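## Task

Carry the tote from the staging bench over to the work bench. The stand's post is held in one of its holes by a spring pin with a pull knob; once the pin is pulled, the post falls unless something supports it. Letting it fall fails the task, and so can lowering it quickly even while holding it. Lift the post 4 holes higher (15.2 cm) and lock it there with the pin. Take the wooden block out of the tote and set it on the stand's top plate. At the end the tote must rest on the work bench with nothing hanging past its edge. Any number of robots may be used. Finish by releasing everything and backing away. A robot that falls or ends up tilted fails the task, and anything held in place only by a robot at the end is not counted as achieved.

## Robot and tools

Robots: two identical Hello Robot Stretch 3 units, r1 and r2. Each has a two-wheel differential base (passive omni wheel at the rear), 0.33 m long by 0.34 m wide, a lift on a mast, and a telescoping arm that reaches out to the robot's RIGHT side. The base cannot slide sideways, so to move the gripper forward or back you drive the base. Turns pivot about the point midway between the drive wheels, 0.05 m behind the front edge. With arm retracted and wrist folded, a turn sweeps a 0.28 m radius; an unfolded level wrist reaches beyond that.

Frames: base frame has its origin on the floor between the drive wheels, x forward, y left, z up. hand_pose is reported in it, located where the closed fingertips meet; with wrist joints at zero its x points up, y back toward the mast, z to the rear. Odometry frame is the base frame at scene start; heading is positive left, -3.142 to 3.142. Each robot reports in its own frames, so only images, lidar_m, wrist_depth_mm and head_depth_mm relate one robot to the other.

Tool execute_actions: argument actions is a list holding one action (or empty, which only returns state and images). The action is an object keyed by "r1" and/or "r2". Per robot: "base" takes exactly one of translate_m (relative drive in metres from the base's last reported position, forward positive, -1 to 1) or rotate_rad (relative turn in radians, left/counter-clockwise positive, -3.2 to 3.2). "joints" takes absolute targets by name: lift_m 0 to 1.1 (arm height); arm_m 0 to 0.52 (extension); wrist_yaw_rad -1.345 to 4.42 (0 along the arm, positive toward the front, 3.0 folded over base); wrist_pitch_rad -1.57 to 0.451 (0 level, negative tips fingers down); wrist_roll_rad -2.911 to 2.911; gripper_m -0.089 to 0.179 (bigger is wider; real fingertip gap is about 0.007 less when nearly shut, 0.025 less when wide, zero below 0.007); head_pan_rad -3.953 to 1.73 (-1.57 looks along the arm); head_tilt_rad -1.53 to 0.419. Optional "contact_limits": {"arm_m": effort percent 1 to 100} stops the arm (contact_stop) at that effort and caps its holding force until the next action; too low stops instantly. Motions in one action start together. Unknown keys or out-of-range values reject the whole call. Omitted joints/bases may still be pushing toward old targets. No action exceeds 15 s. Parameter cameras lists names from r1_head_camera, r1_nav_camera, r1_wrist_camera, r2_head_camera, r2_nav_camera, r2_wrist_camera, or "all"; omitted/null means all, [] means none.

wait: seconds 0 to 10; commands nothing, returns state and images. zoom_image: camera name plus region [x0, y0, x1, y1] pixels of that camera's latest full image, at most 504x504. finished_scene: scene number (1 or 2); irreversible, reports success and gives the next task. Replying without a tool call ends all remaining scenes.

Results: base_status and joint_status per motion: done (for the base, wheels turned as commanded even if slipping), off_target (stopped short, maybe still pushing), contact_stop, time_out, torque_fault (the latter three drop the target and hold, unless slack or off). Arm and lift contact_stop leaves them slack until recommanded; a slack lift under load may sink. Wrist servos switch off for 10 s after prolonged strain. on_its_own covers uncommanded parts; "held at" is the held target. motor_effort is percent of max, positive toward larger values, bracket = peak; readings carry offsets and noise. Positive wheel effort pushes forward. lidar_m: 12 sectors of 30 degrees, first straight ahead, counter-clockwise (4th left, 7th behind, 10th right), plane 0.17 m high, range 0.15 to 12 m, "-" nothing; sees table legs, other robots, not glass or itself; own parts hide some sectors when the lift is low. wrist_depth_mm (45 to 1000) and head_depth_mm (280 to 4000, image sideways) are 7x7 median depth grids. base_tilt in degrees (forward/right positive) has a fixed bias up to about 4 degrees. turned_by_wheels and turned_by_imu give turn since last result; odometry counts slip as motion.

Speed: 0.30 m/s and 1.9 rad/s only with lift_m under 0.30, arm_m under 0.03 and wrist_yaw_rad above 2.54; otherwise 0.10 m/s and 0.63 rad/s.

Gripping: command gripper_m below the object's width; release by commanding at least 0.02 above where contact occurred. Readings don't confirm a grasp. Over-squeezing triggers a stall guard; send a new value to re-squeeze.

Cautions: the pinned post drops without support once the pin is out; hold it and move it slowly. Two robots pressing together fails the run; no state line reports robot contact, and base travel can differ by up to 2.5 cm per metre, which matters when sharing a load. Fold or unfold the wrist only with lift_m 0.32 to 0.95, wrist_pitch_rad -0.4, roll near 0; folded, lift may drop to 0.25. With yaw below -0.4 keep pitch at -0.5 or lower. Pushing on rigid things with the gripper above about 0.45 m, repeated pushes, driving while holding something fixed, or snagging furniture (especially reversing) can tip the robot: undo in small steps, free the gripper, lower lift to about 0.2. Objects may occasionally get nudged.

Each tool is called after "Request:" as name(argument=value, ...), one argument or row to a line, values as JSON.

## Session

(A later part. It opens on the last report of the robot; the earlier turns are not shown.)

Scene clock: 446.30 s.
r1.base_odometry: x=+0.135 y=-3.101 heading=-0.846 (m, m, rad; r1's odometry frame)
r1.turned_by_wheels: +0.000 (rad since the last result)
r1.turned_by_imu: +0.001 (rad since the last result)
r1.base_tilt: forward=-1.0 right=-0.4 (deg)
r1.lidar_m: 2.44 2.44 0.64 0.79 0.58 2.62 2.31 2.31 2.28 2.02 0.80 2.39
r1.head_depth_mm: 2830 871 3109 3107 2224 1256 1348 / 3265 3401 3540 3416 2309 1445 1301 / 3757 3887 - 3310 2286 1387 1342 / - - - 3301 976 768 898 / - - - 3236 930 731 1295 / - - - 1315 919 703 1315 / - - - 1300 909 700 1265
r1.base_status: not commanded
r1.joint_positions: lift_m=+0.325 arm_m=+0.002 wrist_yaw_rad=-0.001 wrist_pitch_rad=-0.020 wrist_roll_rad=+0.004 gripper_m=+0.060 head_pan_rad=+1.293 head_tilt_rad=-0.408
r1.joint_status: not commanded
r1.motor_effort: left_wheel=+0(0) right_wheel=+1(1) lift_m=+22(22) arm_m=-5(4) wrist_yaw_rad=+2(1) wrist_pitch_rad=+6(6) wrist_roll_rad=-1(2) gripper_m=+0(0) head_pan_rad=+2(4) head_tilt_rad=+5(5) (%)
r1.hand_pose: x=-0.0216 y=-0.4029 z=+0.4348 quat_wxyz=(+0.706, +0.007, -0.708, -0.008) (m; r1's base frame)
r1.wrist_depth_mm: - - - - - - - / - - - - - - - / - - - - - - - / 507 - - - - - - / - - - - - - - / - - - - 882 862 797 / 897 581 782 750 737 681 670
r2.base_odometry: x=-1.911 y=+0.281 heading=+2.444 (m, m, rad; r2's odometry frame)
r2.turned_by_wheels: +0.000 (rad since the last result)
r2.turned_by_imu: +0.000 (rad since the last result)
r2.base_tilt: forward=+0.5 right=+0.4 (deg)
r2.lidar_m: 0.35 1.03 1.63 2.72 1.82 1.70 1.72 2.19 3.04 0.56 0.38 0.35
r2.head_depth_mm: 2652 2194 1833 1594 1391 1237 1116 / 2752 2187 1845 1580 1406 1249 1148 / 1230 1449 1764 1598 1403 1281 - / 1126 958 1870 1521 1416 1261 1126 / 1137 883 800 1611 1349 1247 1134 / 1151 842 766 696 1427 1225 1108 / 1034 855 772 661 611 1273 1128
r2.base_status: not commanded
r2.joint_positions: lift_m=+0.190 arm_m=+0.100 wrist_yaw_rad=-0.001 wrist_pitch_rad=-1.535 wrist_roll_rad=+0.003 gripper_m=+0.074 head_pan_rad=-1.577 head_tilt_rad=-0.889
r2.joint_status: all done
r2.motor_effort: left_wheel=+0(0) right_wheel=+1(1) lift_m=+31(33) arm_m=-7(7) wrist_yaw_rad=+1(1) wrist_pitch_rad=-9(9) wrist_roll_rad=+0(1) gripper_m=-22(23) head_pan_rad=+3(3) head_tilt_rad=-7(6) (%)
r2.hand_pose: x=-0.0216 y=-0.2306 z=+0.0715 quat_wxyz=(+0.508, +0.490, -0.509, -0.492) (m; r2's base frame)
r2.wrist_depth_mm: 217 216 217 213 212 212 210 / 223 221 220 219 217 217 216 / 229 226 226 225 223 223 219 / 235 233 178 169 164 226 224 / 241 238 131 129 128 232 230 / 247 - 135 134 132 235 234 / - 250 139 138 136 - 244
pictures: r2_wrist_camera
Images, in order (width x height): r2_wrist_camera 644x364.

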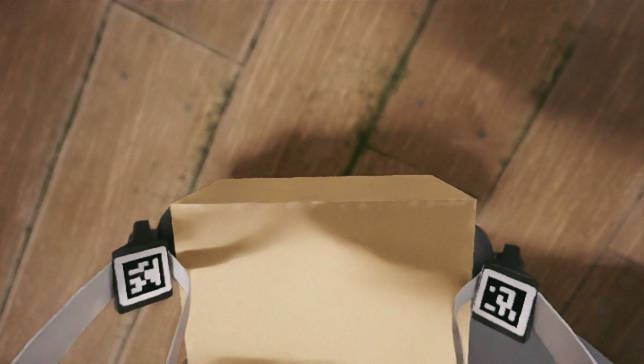

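Request:
execute_actions(
  actions=[
    {"r2":{"base":{"translate_m":-0.05},"joints":{"lift_m":0.5,"arm_m":0.0}}},
  ],
  cameras=[],
)

Request:
execute_actions(
  actions=[
    {"r2":{"base":{"rotate_rad":1.145}}},
  ],
  cameras=[],
)

Request:
execute_actions(
  actions=[
    {"r2":{"base":{"translate_m":1.0}}},
  ],
  cameras=[],
)

Request:
execute_actions(
  actions=[
    {"r2":{"base":{"translate_m":0.6},"joints":{"lift_m":1.0,"wrist_pitch_rad":-0.8,"head_tilt_rad":-0.4}}},
  ],
  cameras=["r2_wrist_camera","r2_nav_camera"],
)

Scene clock: 452.93 s.
r1.base_odometry: x=+0.135 y=-3.101 heading=-0.846 (m, m, rad; r1's odometry frame)
r1.turned_by_wheels: +0.000 (rad since the last result)
r1.turned_by_imu: +0.002 (rad since the last result)
r1.base_tilt: forward=-0.9 right=-0.5 (deg)
r1.lidar_m: 2.44 2.45 0.64 0.79 0.58 2.61 2.31 2.32 2.28 2.01 0.80 2.39
r1.head_depth_mm: 2903 930 3072 3096 1213 1655 1362 / 3279 3409 3542 3405 2122 1540 1337 / 3753 3919 - 3308 2087 1392 1368 / - - - 3261 978 768 900 / - - - 3218 929 731 1293 / - - - 1320 917 705 1308 / - - - 1303 909 698 1263
r1.base_status: not commanded
r1.joint_positions: lift_m=+0.325 arm_m=+0.002 wrist_yaw_rad=-0.001 wrist_pitch_rad=-0.020 wrist_roll_rad=+0.004 gripper_m=+0.060 head_pan_rad=+1.293 head_tilt_rad=-0.408
r1.joint_status: not commanded
r1.motor_effort: left_wheel=+0(0) right_wheel=+1(0) lift_m=+22(22) arm_m=-4(4) wrist_yaw_rad=+1(0) wrist_pitch_rad=+6(6) wrist_roll_rad=-1(2) gripper_m=+0(0) head_pan_rad=+3(2) head_tilt_rad=+5(5) (%)
r1.hand_pose: x=-0.0216 y=-0.4029 z=+0.4348 quat_wxyz=(+0.706, +0.007, -0.708, -0.008) (m; r1's base frame)
r1.wrist_depth_mm: - - - - - - - / - - - - - - - / - - - - - - - / 513 - - - - - - / - - - - - - - / - - - - 906 860 812 / 905 573 788 758 716 680 665
r2.base_odometry: x=-1.873 y=+0.249 heading=+2.443 (m, m, rad; r2's odometry frame)
r2.turned_by_wheels: +0.000 (rad since the last result)
r2.turned_by_imu: -0.001 (rad since the last result)
r2.base_tilt: forward=+0.5 right=+0.6 (deg)
r2.lidar_m: 0.40 1.07 1.66 2.64 1.78 1.66 1.68 2.13 3.00 0.63 0.42 0.39
r2.head_depth_mm: 2731 2198 1840 1579 1387 1241 1115 / 2694 2207 1851 1589 1394 1272 - / 2674 2160 1822 1604 1406 1260 - / 1125 1464 1843 1549 1415 1255 1144 / 1138 909 1807 1619 1367 1222 1139 / 1153 855 781 1599 1428 1203 1143 / 1158 854 772 674 1413 1269 1024
r2.base_status: done
r2.joint_positions: lift_m=+0.500 arm_m=+0.003 wrist_yaw_rad=+0.000 wrist_pitch_rad=-1.549 wrist_roll_rad=+0.002 gripper_m=+0.073 head_pan_rad=-1.577 head_tilt_rad=-0.889
r2.joint_status: all done
joint sent to its limit — the command would take r2.arm_m past its lower limit, so that joint was sent only as far as its limit.
r2.motor_effort: left_wheel=-1(6) right_wheel=+1(5) lift_m=+29(34) arm_m=-5(16) wrist_yaw_rad=+0(7) wrist_pitch_rad=-2(65) wrist_roll_rad=+0(6) gripper_m=+0(24) head_pan_rad=+2(2) head_tilt_rad=-5(7) (%)
r2.hand_pose: x=-0.0216 y=-0.1291 z=+0.3819 quat_wxyz=(+0.505, +0.494, -0.505, -0.495) (m; r2's base frame)
r2.wrist_depth_mm: 379 512 503 501 483 478 493 / 507 515 511 499 515 504 501 / 530 525 525 518 520 509 514 / 554 550 539 - - 528 523 / 563 559 547 - - 537 543 / 593 571 582 - - 568 547 / 590 593 589 - - 562 564
pictures: none
No camera images: the call's "cameras" was empty. Leave "cameras" out to get every camera's image.

Scene clock: 455.73 s.
r1.base_odometry: x=+0.135 y=-3.101 heading=-0.846 (m, m, rad; r1's odometry frame)
r1.turned_by_wheels: +0.000 (rad since the last result)
r1.turned_by_imu: +0.001 (rad since the last result)
r1.base_tilt: forward=-1.0 right=-0.3 (deg)
r1.lidar_m: 2.44 2.45 0.64 0.79 0.58 2.62 2.31 2.32 2.29 2.02 0.80 2.39
r1.head_depth_mm: 2890 2943 3037 2870 2134 1748 1426 / 3306 3422 3608 3349 2212 1477 1373 / 3754 3962 - 3364 1173 1186 1322 / - - - 3288 977 766 901 / - - - 3257 929 730 1301 / - - - 1321 918 703 1305 / - - - 1304 909 699 1266
r1.base_status: not commanded
r1.joint_positions: lift_m=+0.325 arm_m=+0.002 wrist_yaw_rad=-0.001 wrist_pitch_rad=-0.020 wrist_roll_rad=+0.004 gripper_m=+0.060 head_pan_rad=+1.293 head_tilt_rad=-0.408
r1.joint_status: not commanded
r1.motor_effort: left_wheel=+0(0) right_wheel=+1(1) lift_m=+22(22) arm_m=-5(4) wrist_yaw_rad=+1(2) wrist_pitch_rad=+6(6) wrist_roll_rad=-1(2) gripper_m=+0(0) head_pan_rad=+4(3) head_tilt_rad=+4(5) (%)
r1.hand_pose: x=-0.0216 y=-0.4029 z=+0.4348 quat_wxyz=(+0.706, +0.007, -0.708, -0.008) (m; r1's base frame)
r1.wrist_depth_mm: - - - - - - - / - - - - - - - / - - - - - - - / 514 - - - - - - / - - - - - - - / - - - - 913 843 807 / 908 581 789 766 726 690 665
r2.base_odometry: x=-1.873 y=+0.249 heading=-2.695 (m, m, rad; r2's odometry frame)
r2.turned_by_wheels: +1.145 (rad since the last result)
r2.turned_by_imu: +1.121 (rad since the last result)
r2.base_tilt: forward=+0.5 right=+0.6 (deg)
r2.lidar_m: 2.79 2.38 1.72 1.66 1.71 2.32 2.98 0.57 0.41 0.40 0.41 1.08
r2.head_depth_mm: 2705 880 743 640 1383 1183 1113 / 2738 890 749 642 1392 1214 - / 2760 897 752 646 1381 1227 - / 2779 903 758 651 1391 1216 1138 / 2761 907 761 653 1392 1218 1135 / 2768 920 766 658 825 1228 1139 / 2773 980 771 662 805 1270 1143
r2.base_status: done
r2.joint_positions: lift_m=+0.500 arm_m=+0.003 wrist_yaw_rad=+0.000 wrist_pitch_rad=-1.549 wrist_roll_rad=+0.002 gripper_m=+0.073 head_pan_rad=-1.577 head_tilt_rad=-0.889
r2.joint_status: not commanded
r2.motor_effort: left_wheel=-1(5) right_wheel=+2(4) lift_m=+29(29) arm_m=-5(5) wrist_yaw_rad=+0(0) wrist_pitch_rad=-2(3) wrist_roll_rad=-1(0) gripper_m=-1(0) head_pan_rad=+3(3) head_tilt_rad=-6(7) (%)
r2.hand_pose: x=-0.0216 y=-0.1291 z=+0.3819 quat_wxyz=(+0.505, +0.494, -0.505, -0.495) (m; r2's base frame)
r2.wrist_depth_mm: 513 494 499 504 491 438 487 / 513 515 512 505 504 502 499 / 526 534 525 519 508 513 510 / 543 533 532 - - 529 537 / 560 558 559 - - 535 533 / 596 573 587 - - 555 562 / 595 597 588 - - 568 563
pictures: none
No camera images: the call's "cameras" was empty. Leave "cameras" out to get every camera's image.

Scene clock: 466.73 s.
r1.base_odometry: x=+0.135 y=-3.101 heading=-0.846 (m, m, rad; r1's odometry frame)
r1.turned_by_wheels: +0.000 (rad since the last result)
r1.turned_by_imu: +0.003 (rad since the last result)
r1.base_tilt: forward=-1.0 right=-0.3 (deg)
r1.lidar_m: 0.78 2.44 0.64 0.79 0.58 2.61 2.31 2.31 2.28 2.02 0.80 2.39
r1.head_depth_mm: 2891 3000 3045 3115 2318 1764 1413 / 3267 3403 3531 3405 2310 1760 1407 / 3786 3911 - 3340 2275 1580 1394 / - - - 3286 978 768 899 / - - - 3294 926 732 1294 / - - - 1320 918 704 1309 / - - - 1303 913 698 1264
r1.base_status: not commanded
r1.joint_positions: lift_m=+0.325 arm_m=+0.002 wrist_yaw_rad=-0.001 wrist_pitch_rad=-0.020 wrist_roll_rad=+0.004 gripper_m=+0.060 head_pan_rad=+1.293 head_tilt_rad=-0.408
r1.joint_status: not commanded
r1.motor_effort: left_wheel=+0(0) right_wheel=+1(1) lift_m=+22(22) arm_m=-4(4) wrist_yaw_rad=+1(0) wrist_pitch_rad=+6(6) wrist_roll_rad=-1(1) gripper_m=+0(0) head_pan_rad=+5(3) head_tilt_rad=+5(5) (%)
r1.hand_pose: x=-0.0216 y=-0.4029 z=+0.4348 quat_wxyz=(+0.706, +0.007, -0.708, -0.008) (m; r1's base frame)
r1.wrist_depth_mm: - - - - - - - / - - - - - - - / - - - - - - - / 505 - - - - - - / - - - - - - - / - - - - 877 877 795 / 903 579 782 757 730 679 666
r2.base_odometry: x=-2.775 y=-0.183 heading=-2.695 (m, m, rad; r2's odometry frame)
r2.turned_by_wheels: +0.000 (rad since the last result)
r2.turned_by_imu: -0.001 (rad since the last result)
r2.base_tilt: forward=+0.5 right=+0.5 (deg)
r2.lidar_m: 1.79 1.85 1.74 1.67 1.72 2.34 1.58 0.86 0.78 0.79 0.79 0.79
r2.head_depth_mm: 2730 2200 1067 1510 1387 1235 1117 / 2754 2212 1728 1388 1382 1265 - / 2751 2217 1141 1410 1402 1266 - / 2773 2241 1853 1611 1417 1261 1144 / 2737 2245 1886 1623 1420 1261 1134 / 2759 2275 1903 1628 1428 1270 1139 / 2776 2311 1909 1640 1435 1275 1143
r2.base_status: done
r2.joint_positions: lift_m=+0.500 arm_m=+0.003 wrist_yaw_rad=+0.000 wrist_pitch_rad=-1.549 wrist_roll_rad=+0.002 gripper_m=+0.073 head_pan_rad=-1.577 head_tilt_rad=-0.889
r2.joint_status: not commanded
r2.motor_effort: left_wheel=-1(4) right_wheel=+1(6) lift_m=+29(30) arm_m=-5(5) wrist_yaw_rad=+0(0) wrist_pitch_rad=-2(2) wrist_roll_rad=+0(1) gripper_m=-1(0) head_pan_rad=+3(2) head_tilt_rad=-7(7) (%)
r2.hand_pose: x=-0.0216 y=-0.1291 z=+0.3819 quat_wxyz=(+0.505, +0.494, -0.505, -0.495) (m; r2's base frame)
r2.wrist_depth_mm: 511 504 496 501 485 485 489 / 521 512 516 517 512 500 486 / 534 533 526 527 516 516 513 / 550 553 538 - - 522 529 / 561 568 552 - - 544 533 / 579 577 573 - - 556 559 / 589 582 585 - - 569 561
pictures: none
No camera images: the call's "cameras" was empty. Leave "cameras" out to get every camera's image.

Scene clock: 473.70 s.
r1.base_odometry: x=+0.135 y=-3.101 heading=-0.846 (m, m, rad; r1's odometry frame)
r1.turned_by_wheels: +0.000 (rad since the last result)
r1.turned_by_imu: +0.002 (rad since the last result)
r1.base_tilt: forward=-1.0 right=-0.4 (deg)
r1.lidar_m: 2.44 2.45 0.64 0.79 0.58 2.62 2.31 2.31 2.28 2.02 0.80 1.11
r1.head_depth_mm: 2937 2982 3098 3145 2314 1757 1420 / 3266 3383 3569 3398 2293 1756 1405 / 3739 3872 - 3372 2270 1577 1395 / - - - 3317 977 766 901 / - - - 3235 927 731 1294 / - - - 1319 917 702 1307 / - - - 1302 909 700 1262
r1.base_status: not commanded
r1.joint_positions: lift_m=+0.325 arm_m=+0.002 wrist_yaw_rad=-0.001 wrist_pitch_rad=-0.020 wrist_roll_rad=+0.004 gripper_m=+0.060 head_pan_rad=+1.293 head_tilt_rad=-0.408
r1.joint_status: not commanded
r1.motor_effort: left_wheel=+0(0) right_wheel=+1(1) lift_m=+22(22) arm_m=-5(5) wrist_yaw_rad=+1(1) wrist_pitch_rad=+6(6) wrist_roll_rad=-1(1) gripper_m=+0(0) head_pan_rad=+2(3) head_tilt_rad=+5(5) (%)
r1.hand_pose: x=-0.0216 y=-0.4029 z=+0.4348 quat_wxyz=(+0.706, +0.007, -0.708, -0.008) (m; r1's base frame)
r1.wrist_depth_mm: - - - - - - - / - - - - - - - / - - - - - - - / 510 - - - - - - / - - - - - - - / - - - - 903 860 787 / 910 576 792 768 710 672 657
r2.base_odometry: x=-3.316 y=-0.442 heading=-2.695 (m, m, rad; r2's odometry frame)
r2.turned_by_wheels: +0.000 (rad since the last result)
r2.turned_by_imu: -0.001 (rad since the last result)
r2.base_tilt: forward=+0.4 right=+0.5 (deg)
r2.lidar_m: 1.19 1.23 1.66 1.68 1.73 2.35 1.54 1.11 1.14 0.55 1.71 1.24
r2.head_depth_mm: 2741 2927 3202 2911 2194 - - / 2720 2914 3193 2945 2146 - - / 2721 2912 3188 2980 605 - - / 2697 2914 3137 3005 641 1671 1439 / 2675 2876 3123 3097 2066 1707 1398 / 2657 2879 3151 3131 2234 1726 1411 / 2647 2828 3156 3191 2242 1742 1412
r2.base_status: done
r2.joint_positions: lift_m=+1.000 arm_m=+0.003 wrist_yaw_rad=+0.000 wrist_pitch_rad=-0.813 wrist_roll_rad=+0.002 gripper_m=+0.073 head_pan_rad=-1.577 head_tilt_rad=-0.409
r2.joint_status: all done
r2.motor_effort: left_wheel=-1(3) right_wheel=+1(5) lift_m=+29(30) arm_m=-5(5) wrist_yaw_rad=+0(0) wrist_pitch_rad=+7(3) wrist_roll_rad=+0(0) gripper_m=-1(1) head_pan_rad=+2(3) head_tilt_rad=+4(35) (%)
r2.hand_pose: x=-0.0215 y=-0.3062 z=+0.9358 quat_wxyz=(+0.649, +0.280, -0.650, -0.280) (m; r2's base frame)
r2.wrist_depth_mm: - - - - - - - / - - - - - - - / - - - - - - 852 / - - - - - - - / - - - - - - - / - - - - - - - / 917 967 944 952 957 977 963
pictures: r2_nav_camera (sideways: a quarter turn counterclockwise sets it upright), r2_wrist_camera
Images, in order (width x height): r2_nav_camera 672x504, r2_wrist_camera 644x364.

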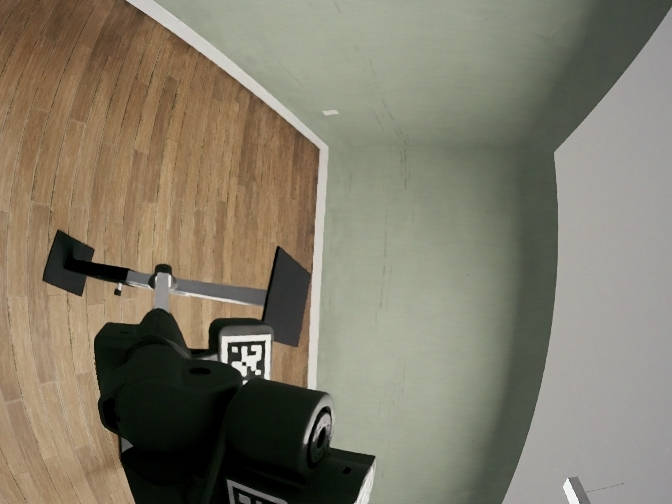

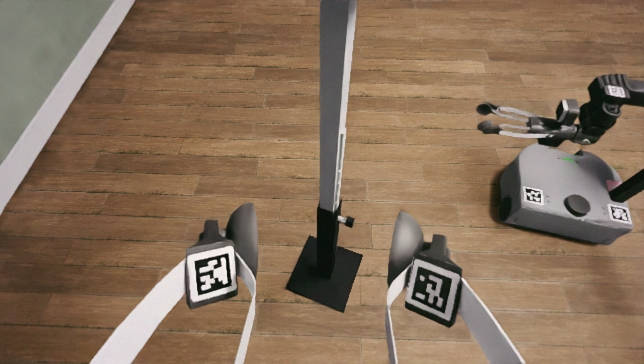

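Request:
execute_actions(
  actions=[
    {"r2":{"base":{"translate_m":-1.0},"joints":{"lift_m":0.6,"head_pan_rad":-2.7,"head_tilt_rad":-0.6}}},
  ],
  cameras=["r2_head_camera","r2_nav_camera"],
)

Scene clock: 485.40 s.
r1.base_odometry: x=+0.135 y=-3.101 heading=-0.846 (m, m, rad; r1's odometry frame)
r1.turned_by_wheels: +0.000 (rad since the last result)
r1.turned_by_imu: +0.003 (rad since the last result)
r1.base_tilt: forward=-1.0 right=-0.5 (deg)
r1.lidar_m: 2.44 0.77 0.64 0.79 0.58 2.61 2.31 2.32 2.29 2.02 0.80 2.40
r1.head_depth_mm: 2905 2984 3104 3135 2323 1779 1420 / 3278 3391 3537 3340 2294 1754 1409 / 3777 3933 - 3314 2277 1584 1391 / - - - 3243 977 768 899 / - - - 3235 927 728 1298 / - - - 1319 919 704 1304 / - - - 1296 911 699 1262
r1.base_status: not commanded
r1.joint_positions: lift_m=+0.325 arm_m=+0.002 wrist_yaw_rad=-0.001 wrist_pitch_rad=-0.020 wrist_roll_rad=+0.004 gripper_m=+0.060 head_pan_rad=+1.293 head_tilt_rad=-0.408
r1.joint_status: not commanded
r1.motor_effort: left_wheel=+0(0) right_wheel=+1(1) lift_m=+22(22) arm_m=-4(4) wrist_yaw_rad=+1(1) wrist_pitch_rad=+6(6) wrist_roll_rad=-1(1) gripper_m=-1(0) head_pan_rad=+3(4) head_tilt_rad=+5(5) (%)
r1.hand_pose: x=-0.0216 y=-0.4029 z=+0.4348 quat_wxyz=(+0.706, +0.007, -0.708, -0.008) (m; r1's base frame)
r1.wrist_depth_mm: - - - - - - - / - - - - - - - / - - - - - - - / 503 - - - - - - / - - - - - - - / - - - - 873 832 785 / 908 573 782 772 722 676 661
r2.base_odometry: x=-2.414 y=-0.010 heading=-2.695 (m, m, rad; r2's odometry frame)
r2.turned_by_wheels: +0.000 (rad since the last result)
r2.turned_by_imu: -0.001 (rad since the last result)
r2.base_tilt: forward=+0.3 right=+0.5 (deg)
r2.lidar_m: 2.19 2.27 1.74 1.66 1.72 2.33 1.61 0.54 0.53 0.77 3.18 1.11
r2.head_depth_mm: - 3990 2871 2136 1718 1425 1220 / - - 2749 2095 1728 1433 1232 / - 1805 1396 2157 1688 1447 1234 / - 1839 1212 1989 1753 1387 1239 / - 1623 1231 914 1682 1461 1148 / - - 1249 924 752 815 1181 / - - 1263 930 738 1448 1264
r2.base_status: done
r2.joint_positions: lift_m=+0.600 arm_m=+0.003 wrist_yaw_rad=+0.000 wrist_pitch_rad=-0.813 wrist_roll_rad=+0.002 gripper_m=+0.073 head_pan_rad=-2.693 head_tilt_rad=-0.593
r2.joint_status: all done
r2.motor_effort: left_wheel=-1(6) right_wheel=+2(2) lift_m=+24(25) arm_m=-5(5) wrist_yaw_rad=+0(0) wrist_pitch_rad=+6(6) wrist_roll_rad=+0(0) gripper_m=-1(0) head_pan_rad=-3(33) head_tilt_rad=-4(24) (%)
r2.hand_pose: x=-0.0215 y=-0.3062 z=+0.5361 quat_wxyz=(+0.649, +0.280, -0.650, -0.280) (m; r2's base frame)
r2.wrist_depth_mm: - - - - - - - / - - 759 768 - - - / 874 872 747 774 874 883 895 / 774 797 784 785 811 795 802 / 724 719 733 731 733 716 399 / 654 658 656 669 - 592 489 / 605 613 626 606 612 606 613
pictures: r2_head_camera (sideways: a quarter turn clockwise sets it upright), r2_nav_camera (sideways: a quarter turn counterclockwise sets it upright)
Images, in order (width x height): r2_head_camera 896x504, r2_nav_camera 672x504.

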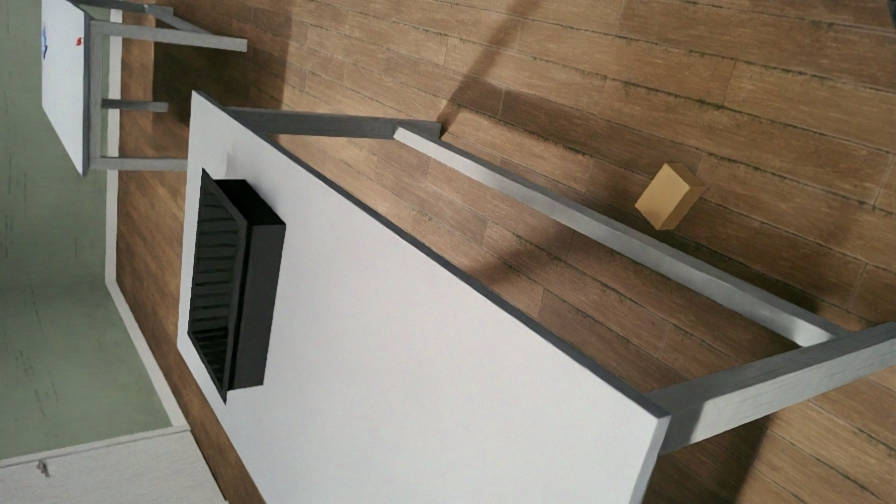

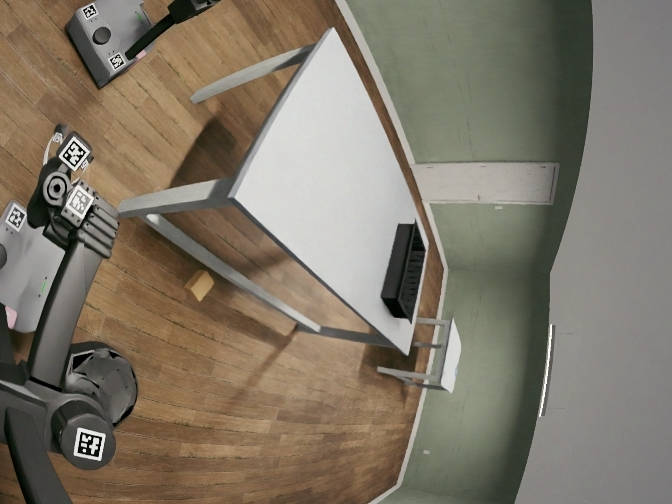

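Request:
execute_actions(
  actions=[
    {"r2":{"base":{"translate_m":-0.97},"joints":{"lift_m":0.45,"arm_m":0.17,"wrist_pitch_rad":-1.57,"gripper_m":0.179,"head_pan_rad":-1.57,"head_tilt_rad":-1.2}}},
  ],
  cameras=["r2_head_camera","r2_wrist_camera"],
)

Scene clock: 496.40 s.
r1.base_odometry: x=+0.135 y=-3.101 heading=-0.846 (m, m, rad; r1's odometry frame)
r1.turned_by_wheels: +0.000 (rad since the last result)
r1.turned_by_imu: +0.003 (rad since the last result)
r1.base_tilt: forward=-1.0 right=-0.4 (deg)
r1.lidar_m: 2.44 2.44 0.64 0.79 0.58 2.61 2.31 2.31 2.28 2.02 0.80 2.39
r1.head_depth_mm: 2925 3002 3156 3143 2322 1760 1423 / 3214 3270 3500 3373 2295 1742 1414 / 3781 3892 - 1627 2186 1575 1394 / - - - 2925 974 767 898 / - - - 3223 926 732 1290 / - - - 1319 921 702 1306 / - - - 1301 911 699 1272
r1.base_status: not commanded
r1.joint_positions: lift_m=+0.325 arm_m=+0.002 wrist_yaw_rad=-0.001 wrist_pitch_rad=-0.020 wrist_roll_rad=+0.004 gripper_m=+0.060 head_pan_rad=+1.293 head_tilt_rad=-0.408
r1.joint_status: not commanded
r1.motor_effort: left_wheel=+0(0) right_wheel=+1(1) lift_m=+22(22) arm_m=-5(5) wrist_yaw_rad=+1(1) wrist_pitch_rad=+6(6) wrist_roll_rad=-1(1) gripper_m=+0(0) head_pan_rad=+4(3) head_tilt_rad=+4(5) (%)
r1.hand_pose: x=-0.0216 y=-0.4029 z=+0.4348 quat_wxyz=(+0.706, +0.007, -0.708, -0.008) (m; r1's base frame)
r1.wrist_depth_mm: - - - - - - - / - - - - - - - / - - - - - - - / 507 - - - - - - / - - - - - - - / - - - - 919 839 805 / 896 563 768 753 724 671 652
r2.base_odometry: x=-1.539 y=+0.409 heading=-2.695 (m, m, rad; r2's odometry frame)
r2.turned_by_wheels: +0.000 (rad since the last result)
r2.turned_by_imu: +0.000 (rad since the last result)
r2.base_tilt: forward=+0.6 right=+0.4 (deg)
r2.lidar_m: 3.17 2.37 1.72 1.65 1.70 2.31 2.64 0.58 0.42 0.40 0.41 0.56
r2.head_depth_mm: 633 618 1419 1318 1260 1200 - / 673 621 1419 1327 1276 - - / 676 624 1419 - 1287 - - / 676 624 1416 1325 1272 1193 1120 / 681 628 1413 1363 1267 1193 1130 / 683 631 608 1368 1275 1199 1136 / 686 632 605 1370 1281 1208 1138
r2.base_status: done
r2.joint_positions: lift_m=+0.450 arm_m=+0.170 wrist_yaw_rad=+0.000 wrist_pitch_rad=-1.550 wrist_roll_rad=+0.002 gripper_m=+0.179 head_pan_rad=-1.577 head_tilt_rad=-1.185
r2.joint_status: all done
joint sent to its limit — the command would take r2.wrist_pitch_rad past its lower limit, so that joint was sent only as far as its limit.
r2.motor_effort: left_wheel=-1(5) right_wheel=+2(2) lift_m=+24(25) arm_m=+6(6) wrist_yaw_rad=+0(0) wrist_pitch_rad=-2(4) wrist_roll_rad=-1(0) gripper_m=+0(93) head_pan_rad=+3(35) head_tilt_rad=-8(44) (%)
r2.hand_pose: x=-0.0216 y=-0.2959 z=+0.3322 quat_wxyz=(+0.505, +0.494, -0.505, -0.495) (m; r2's base frame)
r2.wrist_depth_mm: 295 295 290 292 287 438 438 / 470 472 412 335 322 309 293 / 495 483 425 473 470 469 465 / 500 481 493 482 481 477 476 / 500 510 515 497 492 494 488 / - 525 520 - - 508 505 / 531 528 537 - - 529 -
pictures: r2_head_camera (sideways: a quarter turn clockwise sets it upright), r2_wrist_camera
Images, in order (width x height): r2_head_camera 896x504, r2_wrist_camera 644x364.

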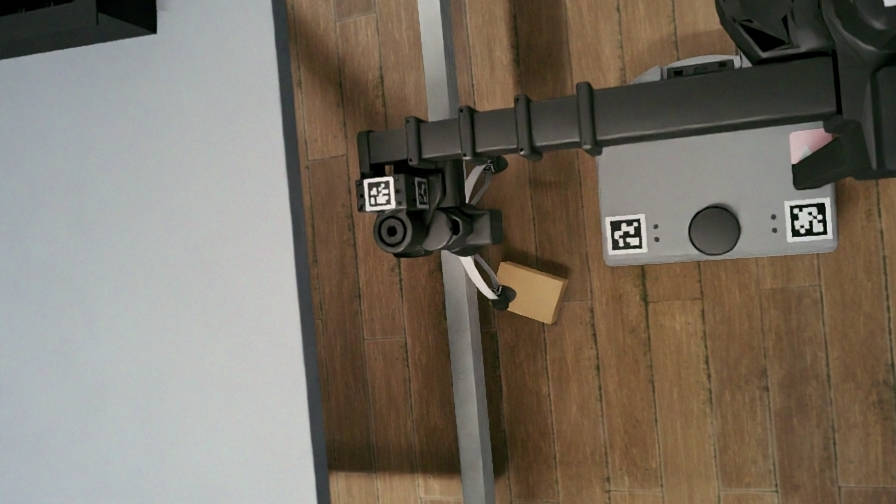

